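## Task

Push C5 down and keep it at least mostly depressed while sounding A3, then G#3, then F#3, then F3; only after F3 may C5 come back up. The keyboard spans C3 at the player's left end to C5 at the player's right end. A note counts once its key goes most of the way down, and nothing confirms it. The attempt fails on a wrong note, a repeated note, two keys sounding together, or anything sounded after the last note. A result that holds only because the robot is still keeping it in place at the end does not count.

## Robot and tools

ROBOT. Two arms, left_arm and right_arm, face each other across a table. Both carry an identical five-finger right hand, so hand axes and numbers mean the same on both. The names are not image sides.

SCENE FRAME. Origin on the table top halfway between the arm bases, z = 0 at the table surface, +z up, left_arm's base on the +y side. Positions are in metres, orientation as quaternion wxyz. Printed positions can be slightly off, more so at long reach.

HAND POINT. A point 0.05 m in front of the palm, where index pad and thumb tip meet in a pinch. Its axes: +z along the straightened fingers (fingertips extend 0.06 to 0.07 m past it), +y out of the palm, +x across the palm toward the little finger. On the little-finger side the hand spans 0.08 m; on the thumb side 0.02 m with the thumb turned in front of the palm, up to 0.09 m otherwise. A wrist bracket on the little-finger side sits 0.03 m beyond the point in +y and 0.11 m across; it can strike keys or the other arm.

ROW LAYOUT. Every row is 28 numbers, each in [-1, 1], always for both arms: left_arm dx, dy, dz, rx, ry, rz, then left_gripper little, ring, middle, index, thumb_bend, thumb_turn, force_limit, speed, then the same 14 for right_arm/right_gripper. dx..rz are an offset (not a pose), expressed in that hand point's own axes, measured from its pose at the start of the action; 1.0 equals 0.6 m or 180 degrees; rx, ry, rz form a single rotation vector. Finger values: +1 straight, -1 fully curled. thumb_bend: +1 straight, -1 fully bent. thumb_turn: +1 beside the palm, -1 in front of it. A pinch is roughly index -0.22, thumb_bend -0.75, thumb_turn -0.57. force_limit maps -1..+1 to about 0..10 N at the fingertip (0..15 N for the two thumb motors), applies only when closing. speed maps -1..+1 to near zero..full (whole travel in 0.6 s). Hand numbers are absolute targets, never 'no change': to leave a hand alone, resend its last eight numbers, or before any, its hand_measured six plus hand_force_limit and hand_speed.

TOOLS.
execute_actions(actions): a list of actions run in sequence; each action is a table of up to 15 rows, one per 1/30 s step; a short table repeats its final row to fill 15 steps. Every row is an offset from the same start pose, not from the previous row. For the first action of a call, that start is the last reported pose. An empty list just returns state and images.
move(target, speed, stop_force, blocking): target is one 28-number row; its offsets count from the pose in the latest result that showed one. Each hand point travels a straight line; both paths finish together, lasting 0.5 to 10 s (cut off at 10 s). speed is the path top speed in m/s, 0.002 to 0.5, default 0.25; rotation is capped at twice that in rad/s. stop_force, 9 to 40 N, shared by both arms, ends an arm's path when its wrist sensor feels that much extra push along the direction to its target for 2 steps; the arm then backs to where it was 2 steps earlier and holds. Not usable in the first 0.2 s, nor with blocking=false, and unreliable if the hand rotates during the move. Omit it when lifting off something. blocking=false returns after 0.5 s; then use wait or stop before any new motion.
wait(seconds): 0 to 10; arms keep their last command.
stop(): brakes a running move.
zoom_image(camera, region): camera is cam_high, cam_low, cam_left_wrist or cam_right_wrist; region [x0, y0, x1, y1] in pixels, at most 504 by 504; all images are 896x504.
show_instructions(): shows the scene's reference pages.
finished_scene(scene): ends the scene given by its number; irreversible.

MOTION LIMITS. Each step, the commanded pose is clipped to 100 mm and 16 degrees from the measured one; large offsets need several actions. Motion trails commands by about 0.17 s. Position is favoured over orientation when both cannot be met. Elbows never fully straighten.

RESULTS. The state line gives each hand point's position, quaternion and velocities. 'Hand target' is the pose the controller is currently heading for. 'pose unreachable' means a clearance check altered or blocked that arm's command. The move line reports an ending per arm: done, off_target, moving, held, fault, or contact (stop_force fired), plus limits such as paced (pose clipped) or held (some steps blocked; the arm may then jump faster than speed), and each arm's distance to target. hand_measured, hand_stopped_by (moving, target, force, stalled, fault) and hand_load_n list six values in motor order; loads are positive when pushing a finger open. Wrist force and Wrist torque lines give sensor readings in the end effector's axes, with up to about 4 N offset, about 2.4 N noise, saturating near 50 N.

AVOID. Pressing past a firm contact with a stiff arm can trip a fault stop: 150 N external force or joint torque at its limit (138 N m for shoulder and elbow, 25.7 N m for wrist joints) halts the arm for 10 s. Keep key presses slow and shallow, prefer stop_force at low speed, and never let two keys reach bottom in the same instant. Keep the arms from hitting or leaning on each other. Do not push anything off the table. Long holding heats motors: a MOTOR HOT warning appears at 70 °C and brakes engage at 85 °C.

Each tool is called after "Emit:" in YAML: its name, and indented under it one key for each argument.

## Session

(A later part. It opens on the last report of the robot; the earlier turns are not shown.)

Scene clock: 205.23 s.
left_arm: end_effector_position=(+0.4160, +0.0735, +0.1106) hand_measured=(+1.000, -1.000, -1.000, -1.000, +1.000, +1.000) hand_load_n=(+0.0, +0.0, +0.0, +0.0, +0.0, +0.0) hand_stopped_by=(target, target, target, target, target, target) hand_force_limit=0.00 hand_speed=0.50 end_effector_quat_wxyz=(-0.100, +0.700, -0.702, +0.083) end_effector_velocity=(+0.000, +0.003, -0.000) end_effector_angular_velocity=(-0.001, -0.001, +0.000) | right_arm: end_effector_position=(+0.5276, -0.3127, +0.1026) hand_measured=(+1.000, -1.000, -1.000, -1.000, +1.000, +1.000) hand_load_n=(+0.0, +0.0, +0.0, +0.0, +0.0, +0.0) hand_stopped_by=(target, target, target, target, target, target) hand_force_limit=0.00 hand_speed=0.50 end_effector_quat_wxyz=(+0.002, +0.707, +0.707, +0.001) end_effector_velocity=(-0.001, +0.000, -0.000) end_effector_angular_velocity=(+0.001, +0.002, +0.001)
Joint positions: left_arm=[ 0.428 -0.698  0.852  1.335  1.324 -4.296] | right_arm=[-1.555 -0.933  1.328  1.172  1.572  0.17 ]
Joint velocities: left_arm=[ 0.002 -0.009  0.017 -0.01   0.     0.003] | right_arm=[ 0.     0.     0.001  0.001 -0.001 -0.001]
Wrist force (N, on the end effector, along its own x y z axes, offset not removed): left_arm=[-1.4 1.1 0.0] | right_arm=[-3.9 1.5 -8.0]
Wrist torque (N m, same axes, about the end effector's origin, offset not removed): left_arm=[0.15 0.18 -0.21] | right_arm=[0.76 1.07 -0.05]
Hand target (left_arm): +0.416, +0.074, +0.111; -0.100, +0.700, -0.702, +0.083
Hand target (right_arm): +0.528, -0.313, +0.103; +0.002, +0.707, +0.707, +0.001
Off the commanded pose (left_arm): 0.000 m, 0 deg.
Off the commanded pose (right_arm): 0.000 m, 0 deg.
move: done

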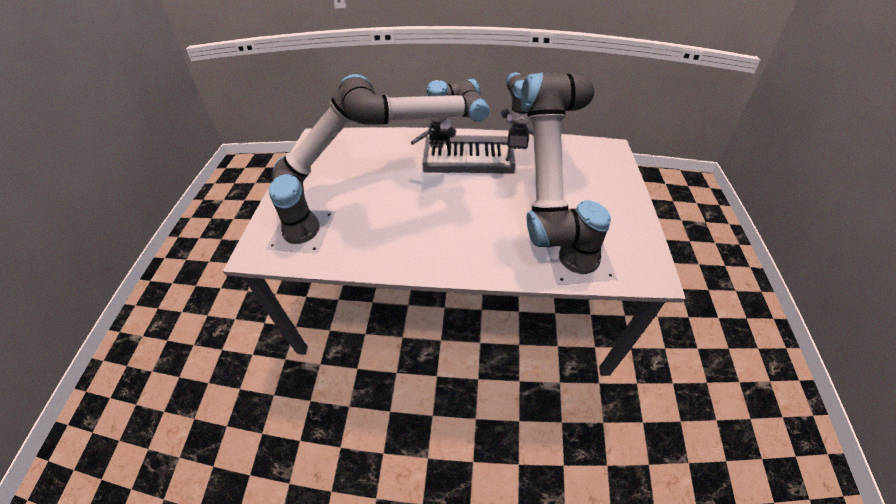

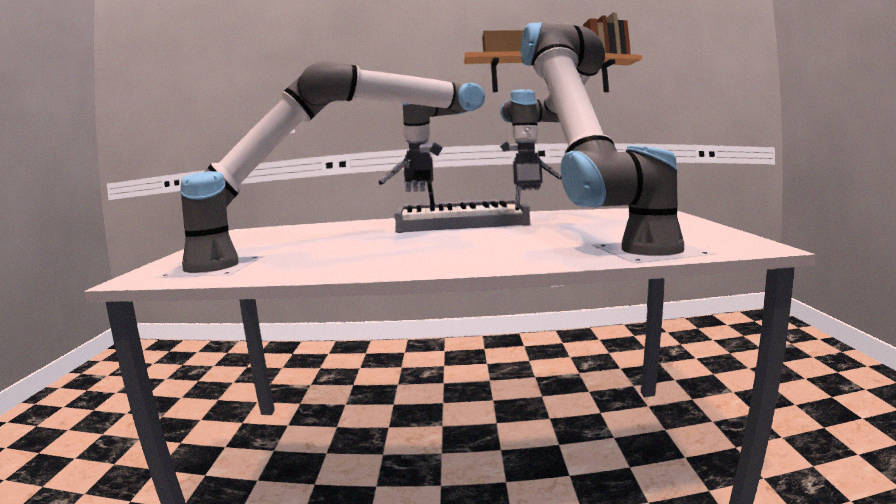

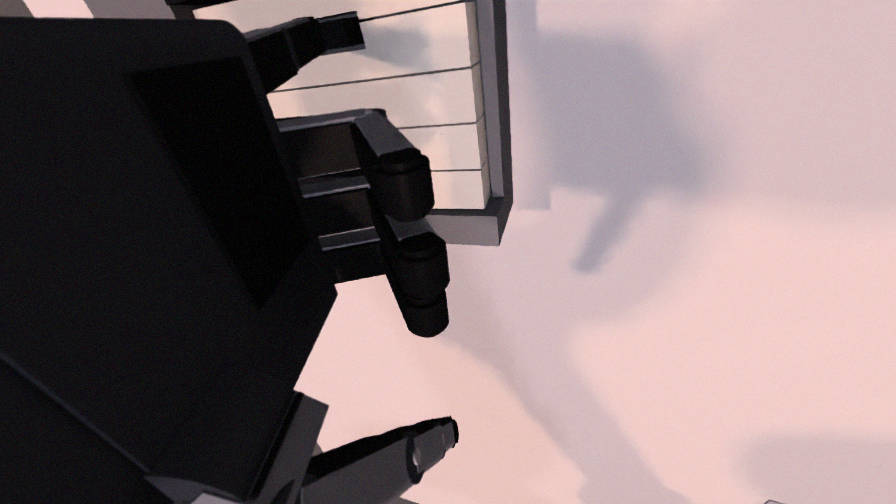

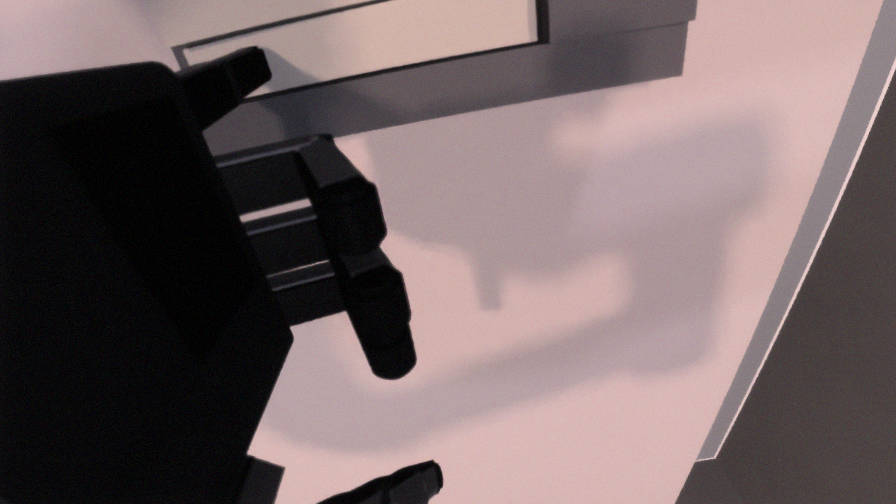

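Emit:
move:
  target: [-0.001,0.0064,0.0242,0,0,0,1,-1,-1,-1,1,1,0,0.5,0,0,0,0,0,0,1,-1,-1,-1,1,1,0,0.5]
  speed: 0.005
  stop_force: 9

Emit:
zoom_image:
  camera: "cam_low"
  region: [380, 170, 540, 245]

Scene clock: 214.80 s.
left_arm: end_effector_position=(+0.4159, +0.0744, +0.0990) hand_measured=(+1.000, -1.000, -1.000, -1.000, +1.000, +1.000) hand_load_n=(+0.0, +0.0, +0.0, +0.0, +0.0, +0.0) hand_stopped_by=(target, target, target, target, target, target) hand_force_limit=0.00 hand_speed=0.50 end_effector_quat_wxyz=(-0.100, +0.700, -0.702, +0.083) end_effector_velocity=(-0.000, +0.000, +0.002) end_effector_angular_velocity=(+0.002, +0.001, +0.001) | right_arm: end_effector_position=(+0.5276, -0.3127, +0.1026) hand_measured=(+1.000, -1.000, -1.000, -1.000, +1.000, +1.000) hand_load_n=(+0.0, +0.0, +0.0, +0.0, +0.0, +0.0) hand_stopped_by=(target, target, target, target, target, target) hand_force_limit=0.00 hand_speed=0.50 end_effector_quat_wxyz=(+0.002, +0.707, +0.707, +0.001) end_effector_velocity=(+0.000, +0.000, +0.000) end_effector_angular_velocity=(+0.001, -0.001, +0.000)
Joint positions: left_arm=[ 0.429 -0.694  0.875  1.308  1.324 -4.296] | right_arm=[-1.555 -0.933  1.328  1.172  1.572  0.17 ]
Joint velocities: left_arm=[ 0.    -0.    -0.003  0.006  0.    -0.001] | right_arm=[ 0.    -0.    -0.    -0.    -0.001 -0.   ]
Wrist force (N, on the end effector, along its own x y z axes, offset not removed): left_arm=[-0.4 1.9 -17.7] | right_arm=[-0.6 1.1 -7.8]
Wrist torque (N m, same axes, about the end effector's origin, offset not removed): left_arm=[1.28 1.24 0.00] | right_arm=[0.87 0.76 0.18]
Hand target (left_arm): +0.416, +0.074, +0.099; -0.100, +0.700, -0.702, +0.083
Hand target (right_arm): +0.528, -0.313, +0.103; +0.002, +0.707, +0.707, +0.001
Off the commanded pose (left_arm): 0.003 m, 0 deg.
Off the commanded pose (right_arm): 0.000 m, 0 deg.
move: contact (left_arm)

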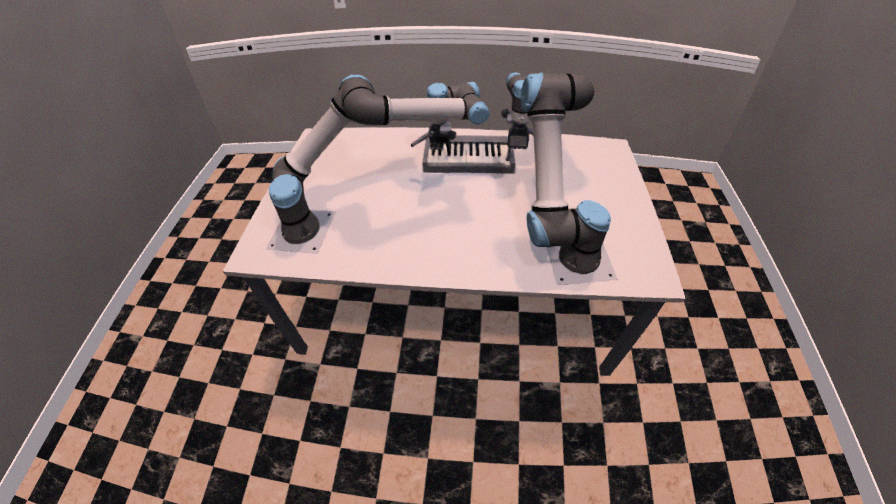

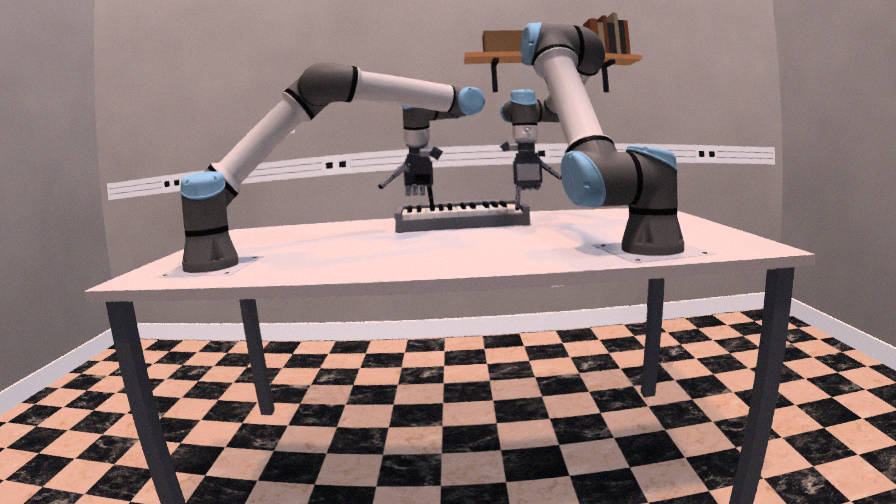

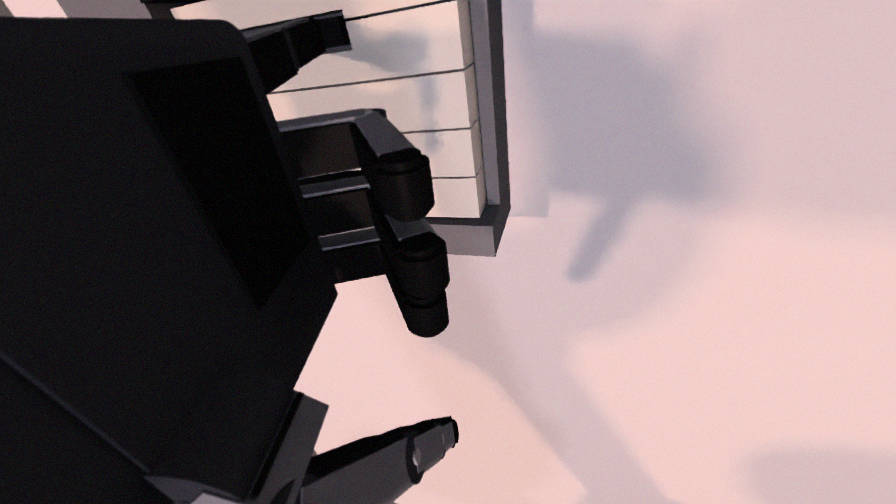

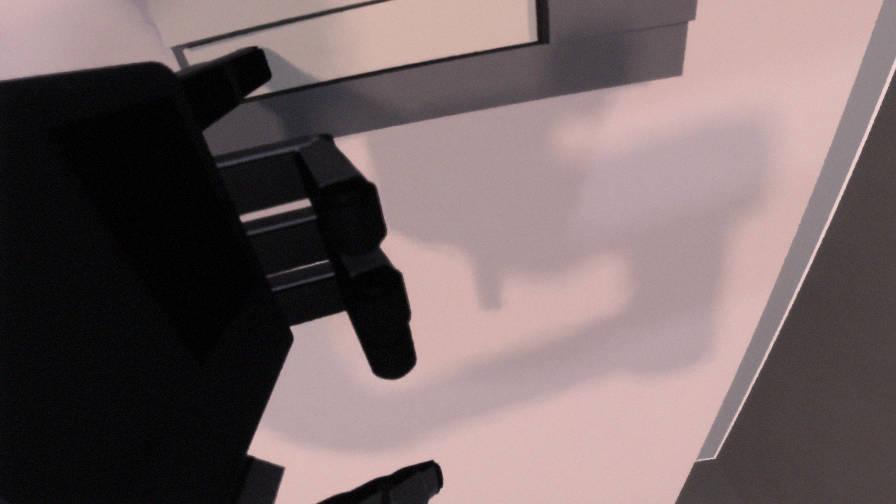

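Region (380, 170, 540, 245) of cam_low's 896x504 image, scaled by 3.150, with more detail than that image has; it fills the top 236 rows of this view, and the rest is white.

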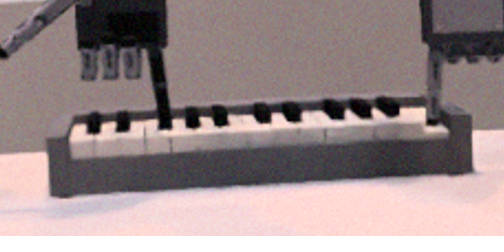

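Emit:
move:
  target: [-0.0005,-0.0051,-0.0193,0,0,0,1,-1,-1,-1,1,1,0,0.5,0,0,0,0,0,0,1,-1,-1,-1,1,1,0,0.5]
  speed: 0.05

Emit:
move:
  target: [-0.0088,0.076,-0.02,0,0,0,1,-1,-1,-1,1,1,0,0.5,0,0,0,0,0,0,1,-1,-1,-1,1,1,0,0.5]
  speed: 0.1

Emit:
move:
  target: [0.0005,0.0056,0.0209,0,0,0,1,-1,-1,-1,1,1,0,0.5,0,0,0,0,0,0,1,-1,-1,-1,1,1,0,0.5]
  speed: 0.05

Emit:
zoom_image:
  camera: "cam_left_wrist"
  region: [240, 0, 440, 140]

Emit:
zoom_image:
  camera: "cam_low"
  region: [380, 170, 540, 245]

Scene clock: 231.97 s.
left_arm: end_effector_position=(+0.4159, +0.0744, +0.1106) hand_measured=(+1.000, -1.000, -1.000, -1.000, +1.000, +1.000) hand_load_n=(+0.0, +0.0, +0.0, +0.0, +0.0, +0.0) hand_stopped_by=(target, target, target, target, target, target) hand_force_limit=0.00 hand_speed=0.50 end_effector_quat_wxyz=(-0.100, +0.700, -0.702, +0.083) end_effector_velocity=(+0.000, +0.000, +0.002) end_effector_angular_velocity=(+0.002, +0.000, -0.001) | right_arm: end_effector_position=(+0.5276, -0.3127, +0.1026) hand_measured=(+1.000, -1.000, -1.000, -1.000, +1.000, +1.000) hand_load_n=(+0.0, +0.0, +0.0, +0.0, +0.0, +0.0) hand_stopped_by=(target, target, target, target, target, target) hand_force_limit=0.00 hand_speed=0.50 end_effector_quat_wxyz=(+0.002, +0.707, +0.707, +0.001) end_effector_velocity=(-0.000, +0.000, -0.000) end_effector_angular_velocity=(-0.000, +0.001, +0.000)
Joint positions: left_arm=[ 0.429 -0.7    0.856  1.333  1.324 -4.296] | right_arm=[-1.555 -0.933  1.328  1.172  1.572  0.17 ]
Joint velocities: left_arm=[-0.    -0.    -0.005  0.006 -0.     0.001] | right_arm=[ 0.     0.001 -0.     0.001  0.     0.   ]
Wrist force (N, on the end effector, along its own x y z axes, offset not removed): left_arm=[-0.8 2.1 0.6] | right_arm=[0.5 1.0 -7.7]
Wrist torque (N m, same axes, about the end effector's origin, offset not removed): left_arm=[0.36 0.09 -0.08] | right_arm=[0.71 0.42 0.22]
Hand target (left_arm): +0.416, +0.074, +0.111; -0.100, +0.700, -0.702, +0.083
Hand target (right_arm): +0.528, -0.313, +0.103; +0.002, +0.707, +0.707, +0.001
Off the commanded pose (left_arm): 0.000 m, 0 deg.
Off the commanded pose (right_arm): 0.000 m, 0 deg.
move: done

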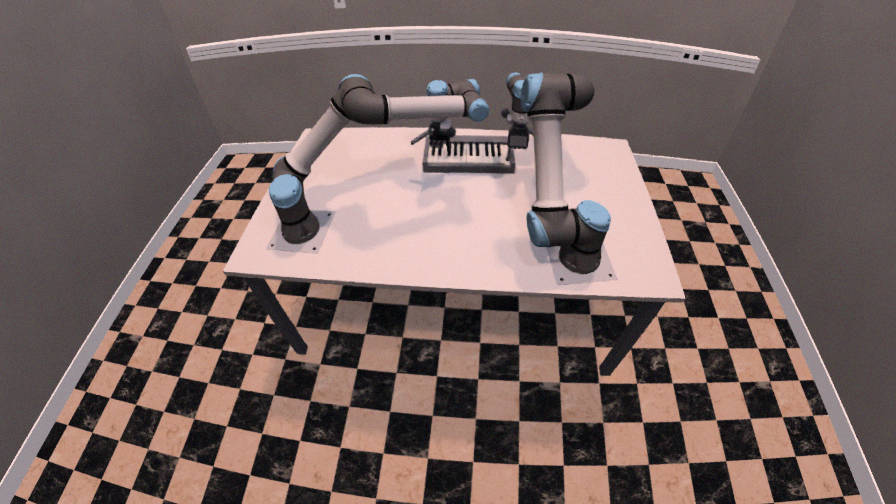

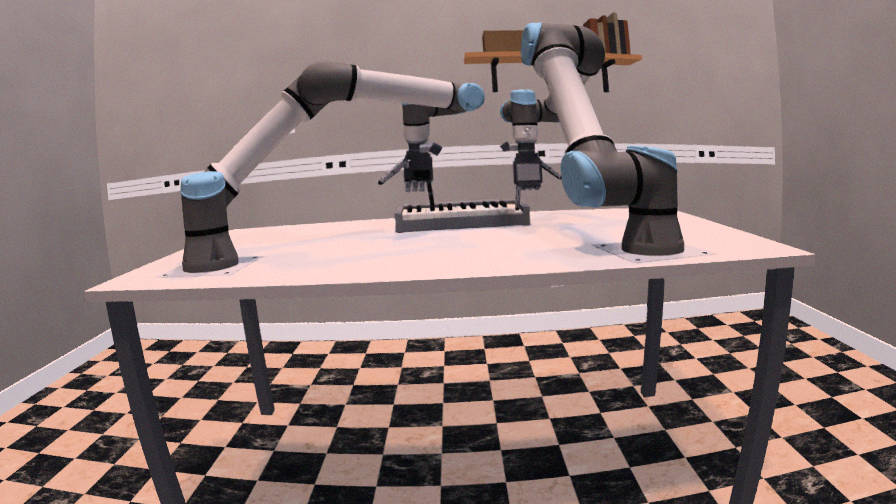

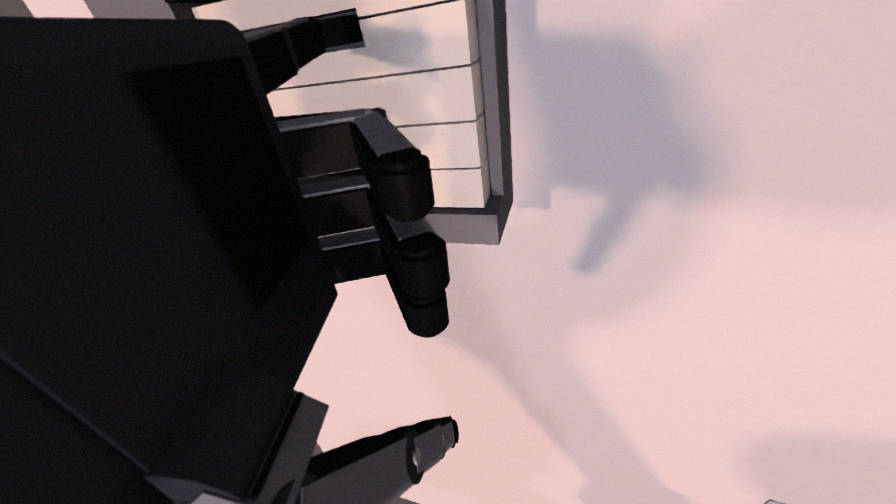

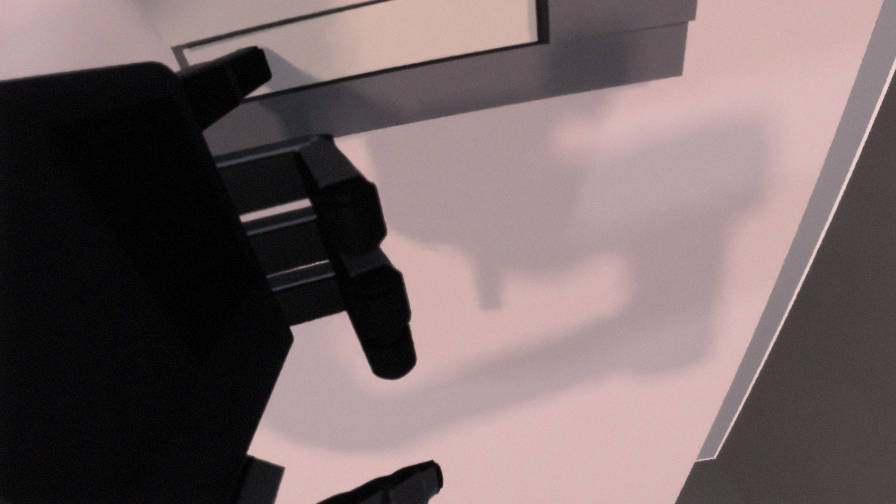

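Scene clock: 233.00 s.
left_arm: end_effector_position=(+0.3691, +0.0797, +0.1107) hand_measured=(+1.000, -1.000, -1.000, -1.000, +1.000, +1.000) hand_load_n=(+0.0, +0.0, +0.0, +0.0, +0.0, +0.0) hand_stopped_by=(target, target, target, target, target, target) hand_force_limit=0.00 hand_speed=0.50 end_effector_quat_wxyz=(-0.100, +0.700, -0.702, +0.083) end_effector_velocity=(-0.003, -0.000, -0.000) end_effector_angular_velocity=(-0.001, -0.000, +0.001) | right_arm: end_effector_position=(+0.5276, -0.3127, +0.1026) hand_measured=(+1.000, -1.000, -1.000, -1.000, +1.000, +1.000) hand_load_n=(+0.0, +0.0, +0.0, +0.0, +0.0, +0.0) hand_stopped_by=(target, target, target, target, target, target) hand_force_limit=0.00 hand_speed=0.50 end_effector_quat_wxyz=(+0.002, +0.707, +0.707, +0.001) end_effector_velocity=(+0.000, +0.000, -0.000) end_effector_angular_velocity=(+0.000, -0.000, +0.001)
Joint positions: left_arm=[ 0.359 -0.788  1.02   1.275  1.319 -4.368] | right_arm=[-1.555 -0.933  1.328  1.172  1.572  0.17 ]
Joint velocities: left_arm=[-0.004 -0.004  0.008 -0.004 -0.001 -0.005] | right_arm=[ 0.  0. -0. -0. -0. -0.]
Wrist force (N, on the end effector, along its own x y z axes, offset not removed): left_arm=[-0.6 1.4 -0.9] | right_arm=[-2.7 -2.1 -6.3]
Wrist torque (N m, same axes, about the end effector's origin, offset not removed): left_arm=[0.36 0.08 -0.10] | right_arm=[0.19 0.88 -0.20]
Hand target (left_arm): +0.369, +0.080, +0.111; -0.100, +0.700, -0.702, +0.083
Hand target (right_arm): +0.528, -0.313, +0.103; +0.002, +0.707, +0.707, +0.001
Off the commanded pose (left_arm): 0.000 m, 0 deg.
Off the commanded pose (right_arm): 0.000 m, 0 deg.
move: done

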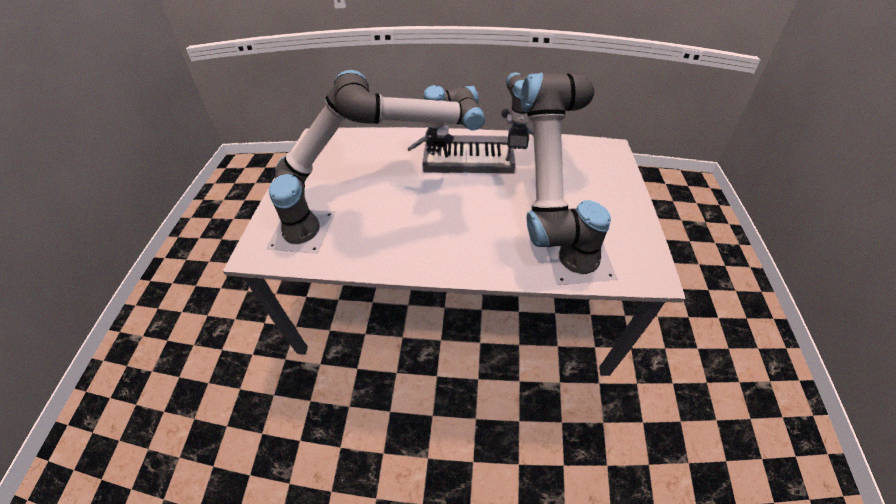

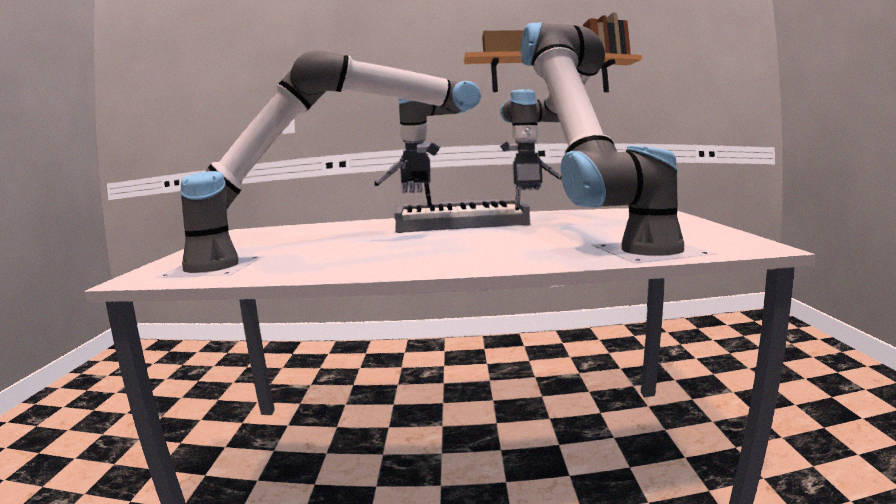

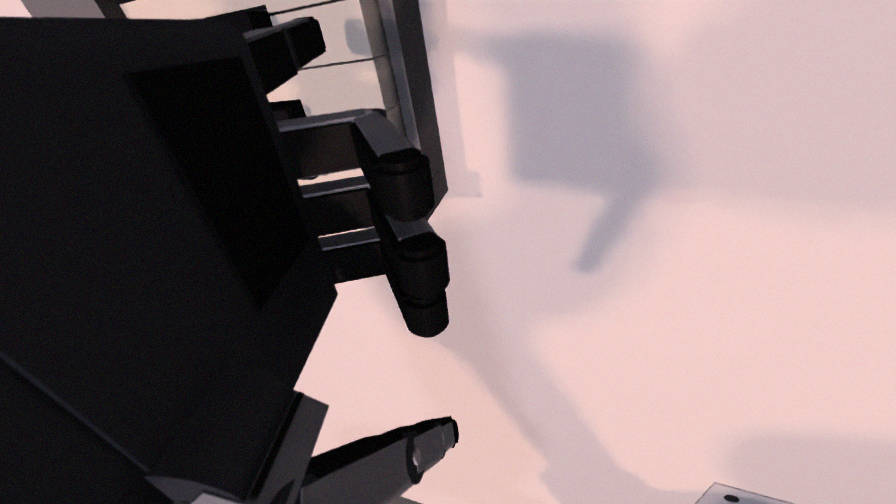

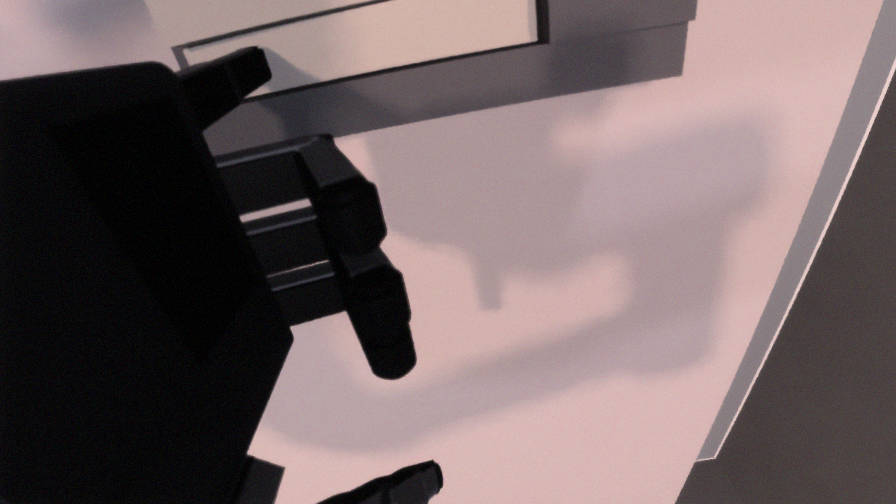

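Scene clock: 233.83 s.
left_arm: end_effector_position=(+0.3690, +0.0797, +0.0980) hand_measured=(+1.000, -1.000, -1.000, -1.000, +1.000, +1.000) hand_load_n=(+0.0, +0.0, +0.0, +0.0, +0.0, +0.0) hand_stopped_by=(target, target, target, target, target, target) hand_force_limit=0.00 hand_speed=0.50 end_effector_quat_wxyz=(-0.100, +0.700, -0.703, +0.083) end_effector_velocity=(+0.001, +0.001, -0.002) end_effector_angular_velocity=(-0.000, +0.000, +0.002) | right_arm: end_effector_position=(+0.5276, -0.3127, +0.1026) hand_measured=(+1.000, -1.000, -1.000, -1.000, +1.000, +1.000) hand_load_n=(+0.0, +0.0, +0.0, +0.0, +0.0, +0.0) hand_stopped_by=(target, target, target, target, target, target) hand_force_limit=0.00 hand_speed=0.50 end_effector_quat_wxyz=(+0.002, +0.707, +0.707, +0.001) end_effector_velocity=(-0.000, -0.000, +0.000) end_effector_angular_velocity=(-0.001, +0.000, -0.000)
Joint positions: left_arm=[ 0.359 -0.779  1.038  1.248  1.319 -4.368] | right_arm=[-1.555 -0.933  1.328  1.172  1.572  0.17 ]
Joint velocities: left_arm=[ 0.002  0.002  0.003 -0.005  0.    -0.   ] | right_arm=[-0.     0.    -0.     0.     0.001  0.   ]
Wrist force (N, on the end effector, along its own x y z axes, offset not removed): left_arm=[-0.9 2.7 -0.7] | right_arm=[0.6 -0.9 -8.1]
Wrist torque (N m, same axes, about the end effector's origin, offset not removed): left_arm=[0.41 0.08 -0.08] | right_arm=[0.55 0.45 -0.05]
Hand target (left_arm): +0.369, +0.080, +0.098; -0.100, +0.700, -0.702, +0.083
Hand target (right_arm): +0.528, -0.313, +0.103; +0.002, +0.707, +0.707, +0.001
Off the commanded pose (left_arm): 0.000 m, 0 deg.
Off the commanded pose (right_arm): 0.000 m, 0 deg.
move: done

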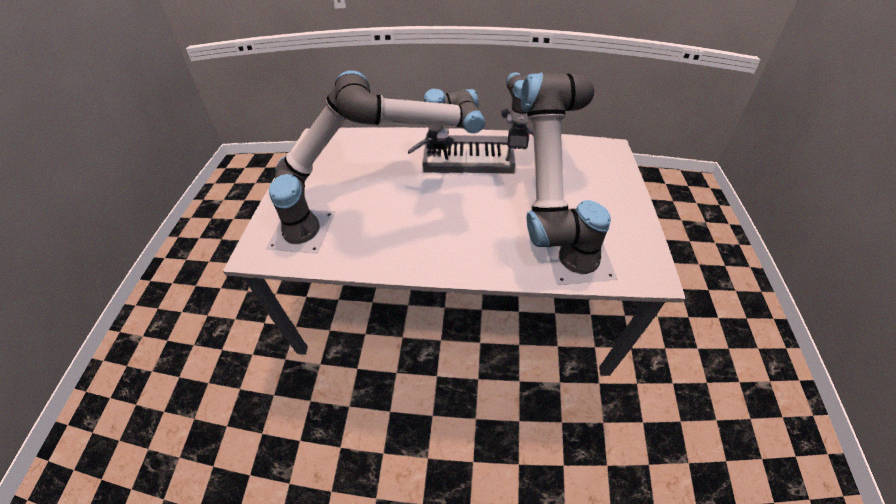

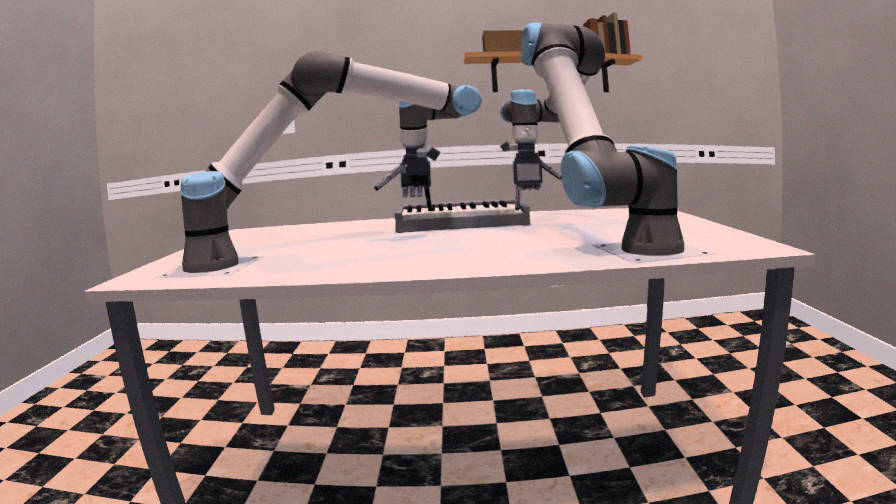

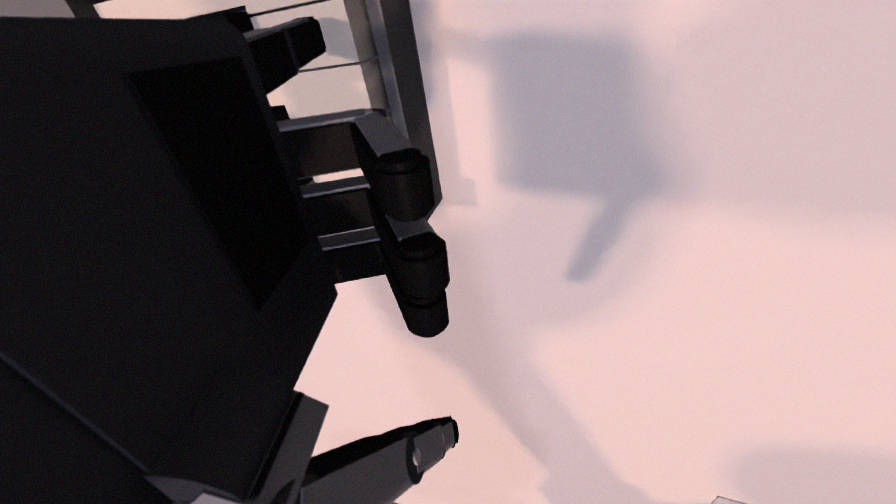

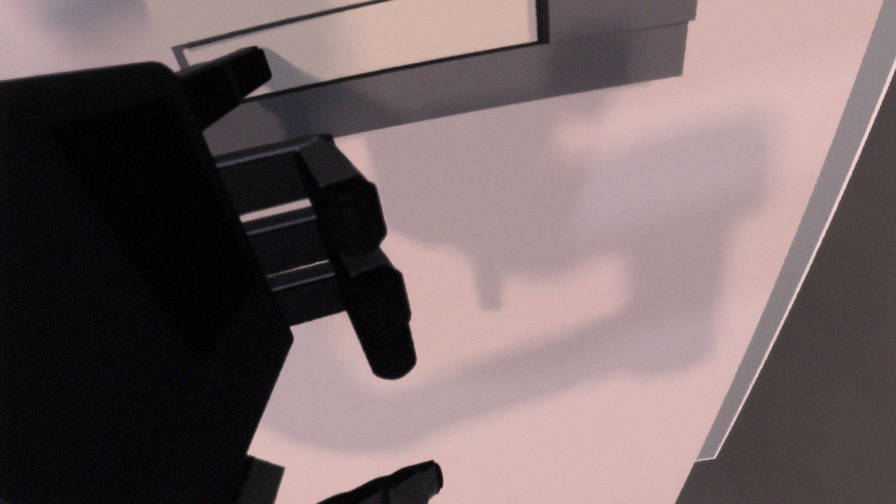

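Region (240, 0, 440, 140) of cam_left_wrist's 896x504 image, scaled by 2.520, with more detail than that image has; it fills the top 353 rows of this view, and the rest is white.

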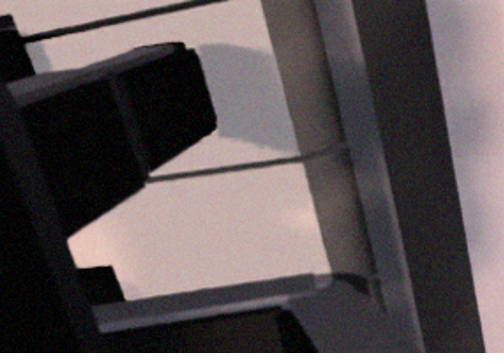

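Region (380, 170, 540, 245) of cam_low's 896x504 image, scaled by 3.150, with more detail than that image has; it fills the top 236 rows of this view, and the rest is white.

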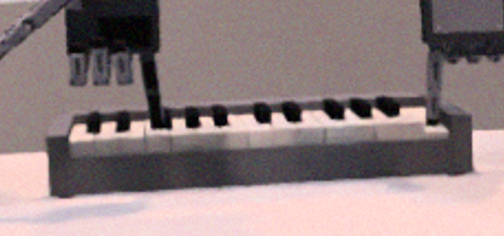

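Centered on F3. Press.

Emit:
move:
  target: [0.0007,0.0077,0.029,0,0,0,1,-1,-1,-1,1,1,0,0.5,0,0,0,0,0,0,1,-1,-1,-1,1,1,0,0.5]
  speed: 0.005
  stop_force: 9

Emit:
zoom_image:
  camera: "cam_low"
  region: [380, 170, 540, 245]

Scene clock: 246.70 s.
left_arm: end_effector_position=(+0.3689, +0.0798, +0.0838) hand_measured=(+1.000, -1.000, -1.000, -1.000, +1.000, +1.000) hand_load_n=(+0.0, +0.0, +0.0, +0.0, +0.0, +0.0) hand_stopped_by=(target, target, target, target, target, target) hand_force_limit=0.00 hand_speed=0.50 end_effector_quat_wxyz=(-0.100, +0.700, -0.703, +0.083) end_effector_velocity=(-0.000, +0.000, +0.001) end_effector_angular_velocity=(+0.004, +0.001, +0.001) | right_arm: end_effector_position=(+0.5276, -0.3127, +0.1026) hand_measured=(+1.000, -1.000, -1.000, -1.000, +1.000, +1.000) hand_load_n=(+0.0, +0.0, +0.0, +0.0, +0.0, +0.0) hand_stopped_by=(target, target, target, target, target, target) hand_force_limit=0.00 hand_speed=0.50 end_effector_quat_wxyz=(+0.002, +0.707, +0.707, +0.001) end_effector_velocity=(+0.000, -0.000, +0.000) end_effector_angular_velocity=(-0.000, -0.000, -0.001)
Joint positions: left_arm=[ 0.359 -0.769  1.057  1.219  1.319 -4.368] | right_arm=[-1.555 -0.933  1.328  1.172  1.572  0.17 ]
Joint velocities: left_arm=[-0.001  0.001 -0.002  0.005 -0.    -0.002] | right_arm=[-0. -0.  0.  0.  0.  0.]
Wrist force (N, on the end effector, along its own x y z axes, offset not removed): left_arm=[0.2 -1.2 -13.9] | right_arm=[-0.3 -3.7 -2.7]
Wrist torque (N m, same axes, about the end effector's origin, offset not removed): left_arm=[0.79 0.86 -0.20] | right_arm=[-0.33 0.44 -0.09]
Hand target (left_arm): +0.369, +0.080, +0.084; -0.100, +0.700, -0.703, +0.083
Hand target (right_arm): +0.528, -0.313, +0.103; +0.002, +0.707, +0.707, +0.001
Off the commanded pose (left_arm): 0.004 m, 0 deg.
Off the commanded pose (right_arm): 0.000 m, 0 deg.
move: contact (left_arm)

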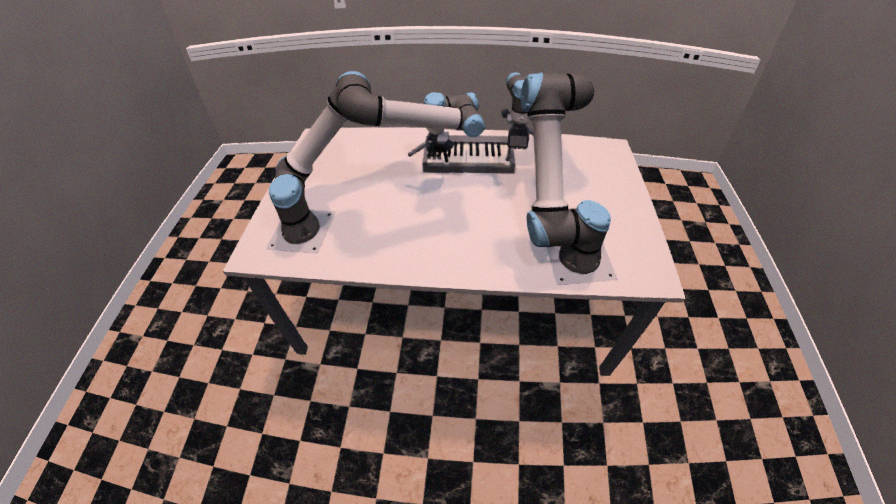

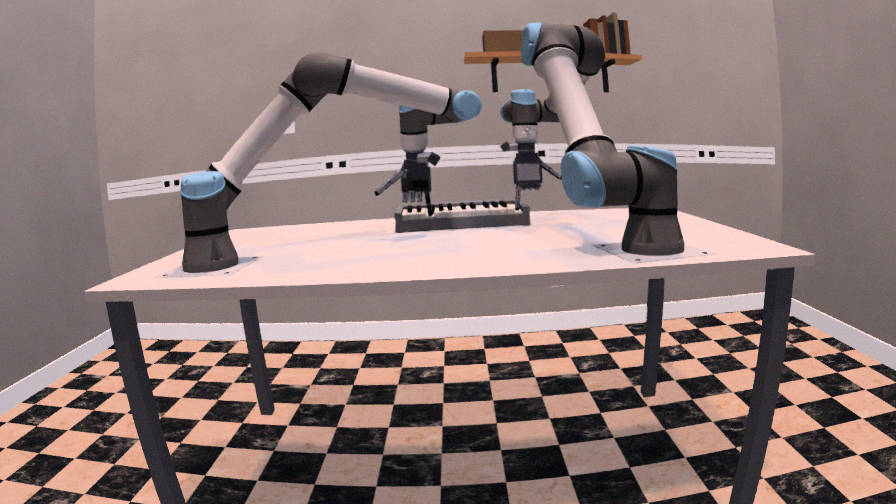

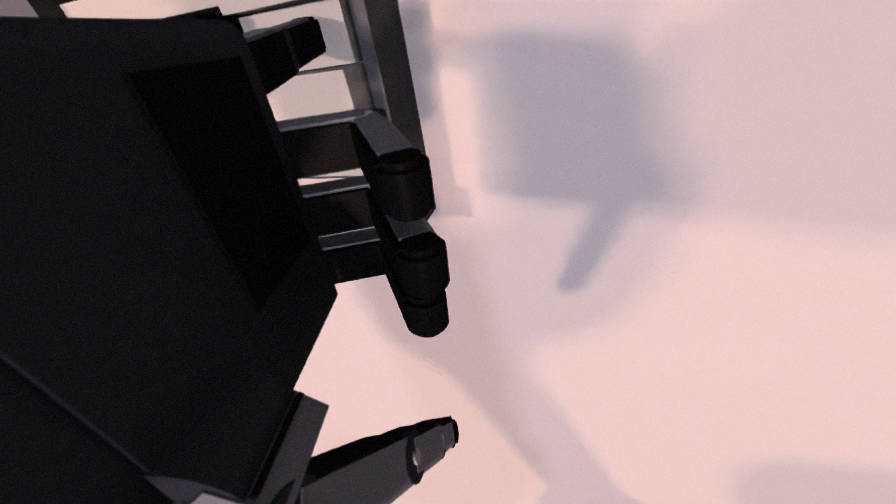

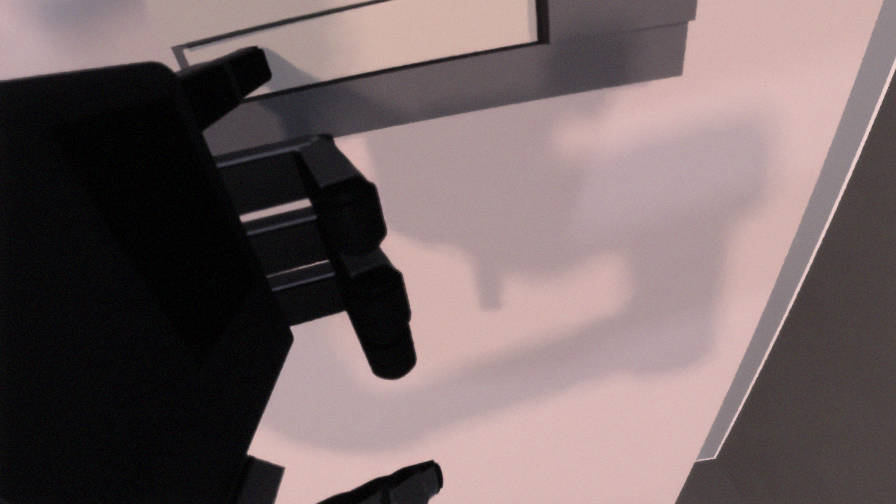

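Region (380, 170, 540, 245) of cam_low's 896x504 image, scaled by 3.150, with more detail than that image has; it fills the top 236 rows of this view, and the rest is white.

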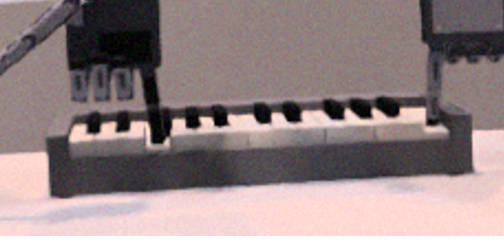

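Emit:
move:
  target: [-0.0012,-0.0128,-0.0483,0,0,0,1,-1,-1,-1,1,1,0,0.5,0,0,-0.05,0,0,0,1,-1,-1,-1,1,1,0,0.5]
  speed: 0.08

Emit:
finished_scene:
  scene: 2

Scene clock: 251.87 s.
left_arm: end_effector_position=(+0.3690, +0.0797, +0.1135) hand_measured=(+1.000, -1.000, -1.000, -1.000, +1.000, +1.000) hand_load_n=(+0.0, +0.0, +0.0, +0.0, +0.0, +0.0) hand_stopped_by=(target, target, target, target, target, target) hand_force_limit=0.00 hand_speed=0.50 end_effector_quat_wxyz=(-0.100, +0.700, -0.703, +0.083) end_effector_velocity=(-0.001, -0.000, +0.002) end_effector_angular_velocity=(+0.001, +0.001, -0.003) | right_arm: end_effector_position=(+0.5275, -0.3127, +0.1323) hand_measured=(+1.000, -1.000, -1.000, -1.000, +1.000, +1.000) hand_load_n=(+0.0, +0.0, +0.0, +0.0, +0.0, +0.0) hand_stopped_by=(target, target, target, target, target, target) hand_force_limit=0.00 hand_speed=0.50 end_effector_quat_wxyz=(+0.002, +0.707, +0.707, +0.001) end_effector_velocity=(+0.000, -0.000, +0.003) end_effector_angular_velocity=(-0.000, -0.001, -0.000)
Joint positions: left_arm=[ 0.359 -0.79   1.016  1.281  1.319 -4.368] | right_arm=[-1.555 -0.959  1.291  1.236  1.572  0.17 ]
Joint velocities: left_arm=[-0.002 -0.001 -0.004  0.006  0.     0.001] | right_arm=[ 0.    -0.002 -0.004  0.006  0.001  0.   ]
Wrist force (N, on the end effector, along its own x y z axes, offset not removed): left_arm=[-1.9 2.8 0.6] | right_arm=[-0.6 0.4 -0.6]
Wrist torque (N m, same axes, about the end effector's origin, offset not removed): left_arm=[0.41 0.09 -0.05] | right_arm=[0.04 0.06 0.03]
Hand target (left_arm): +0.369, +0.080, +0.114; -0.100, +0.700, -0.703, +0.083
Hand target (right_arm): +0.527, -0.313, +0.133; +0.002, +0.707, +0.707, +0.001
Off the commanded pose (left_arm): 0.000 m, 0 deg.
Off the commanded pose (right_arm): 0.000 m, 0 deg.
move: done

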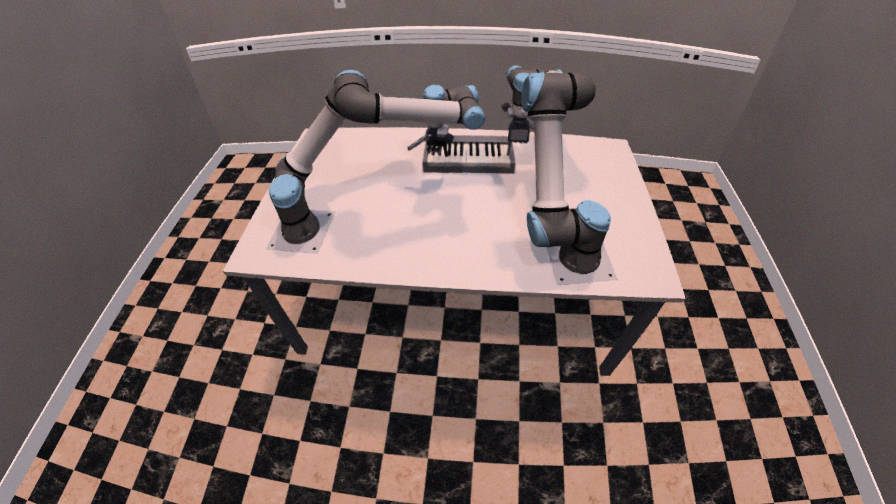

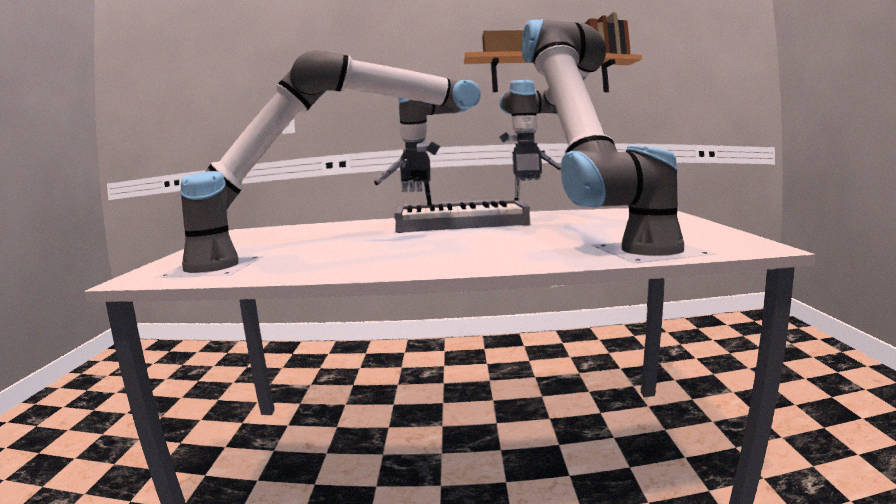

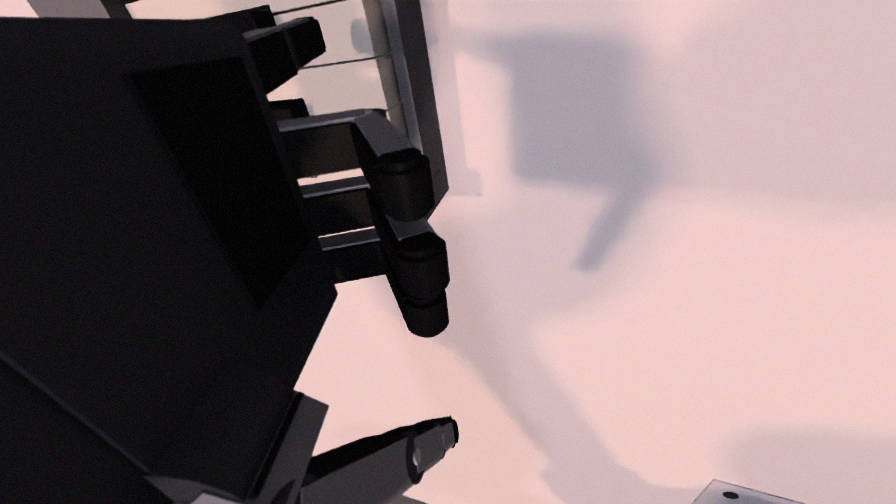

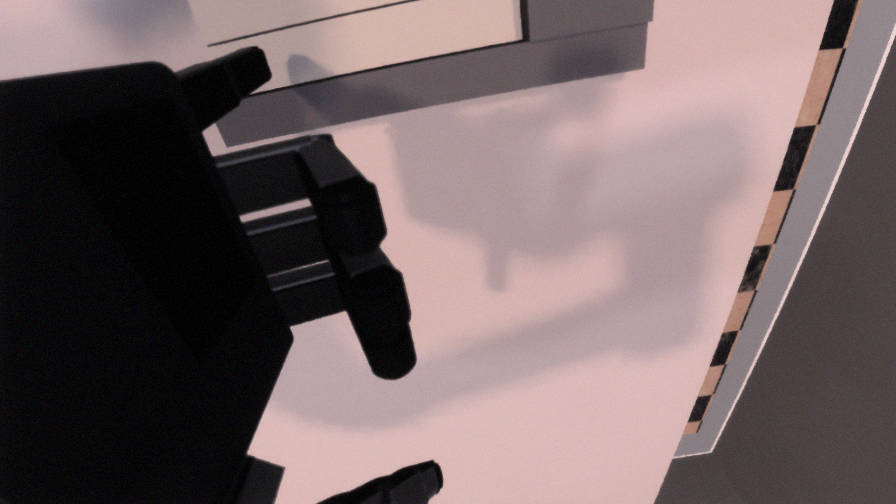

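The scene is finished: the task was done.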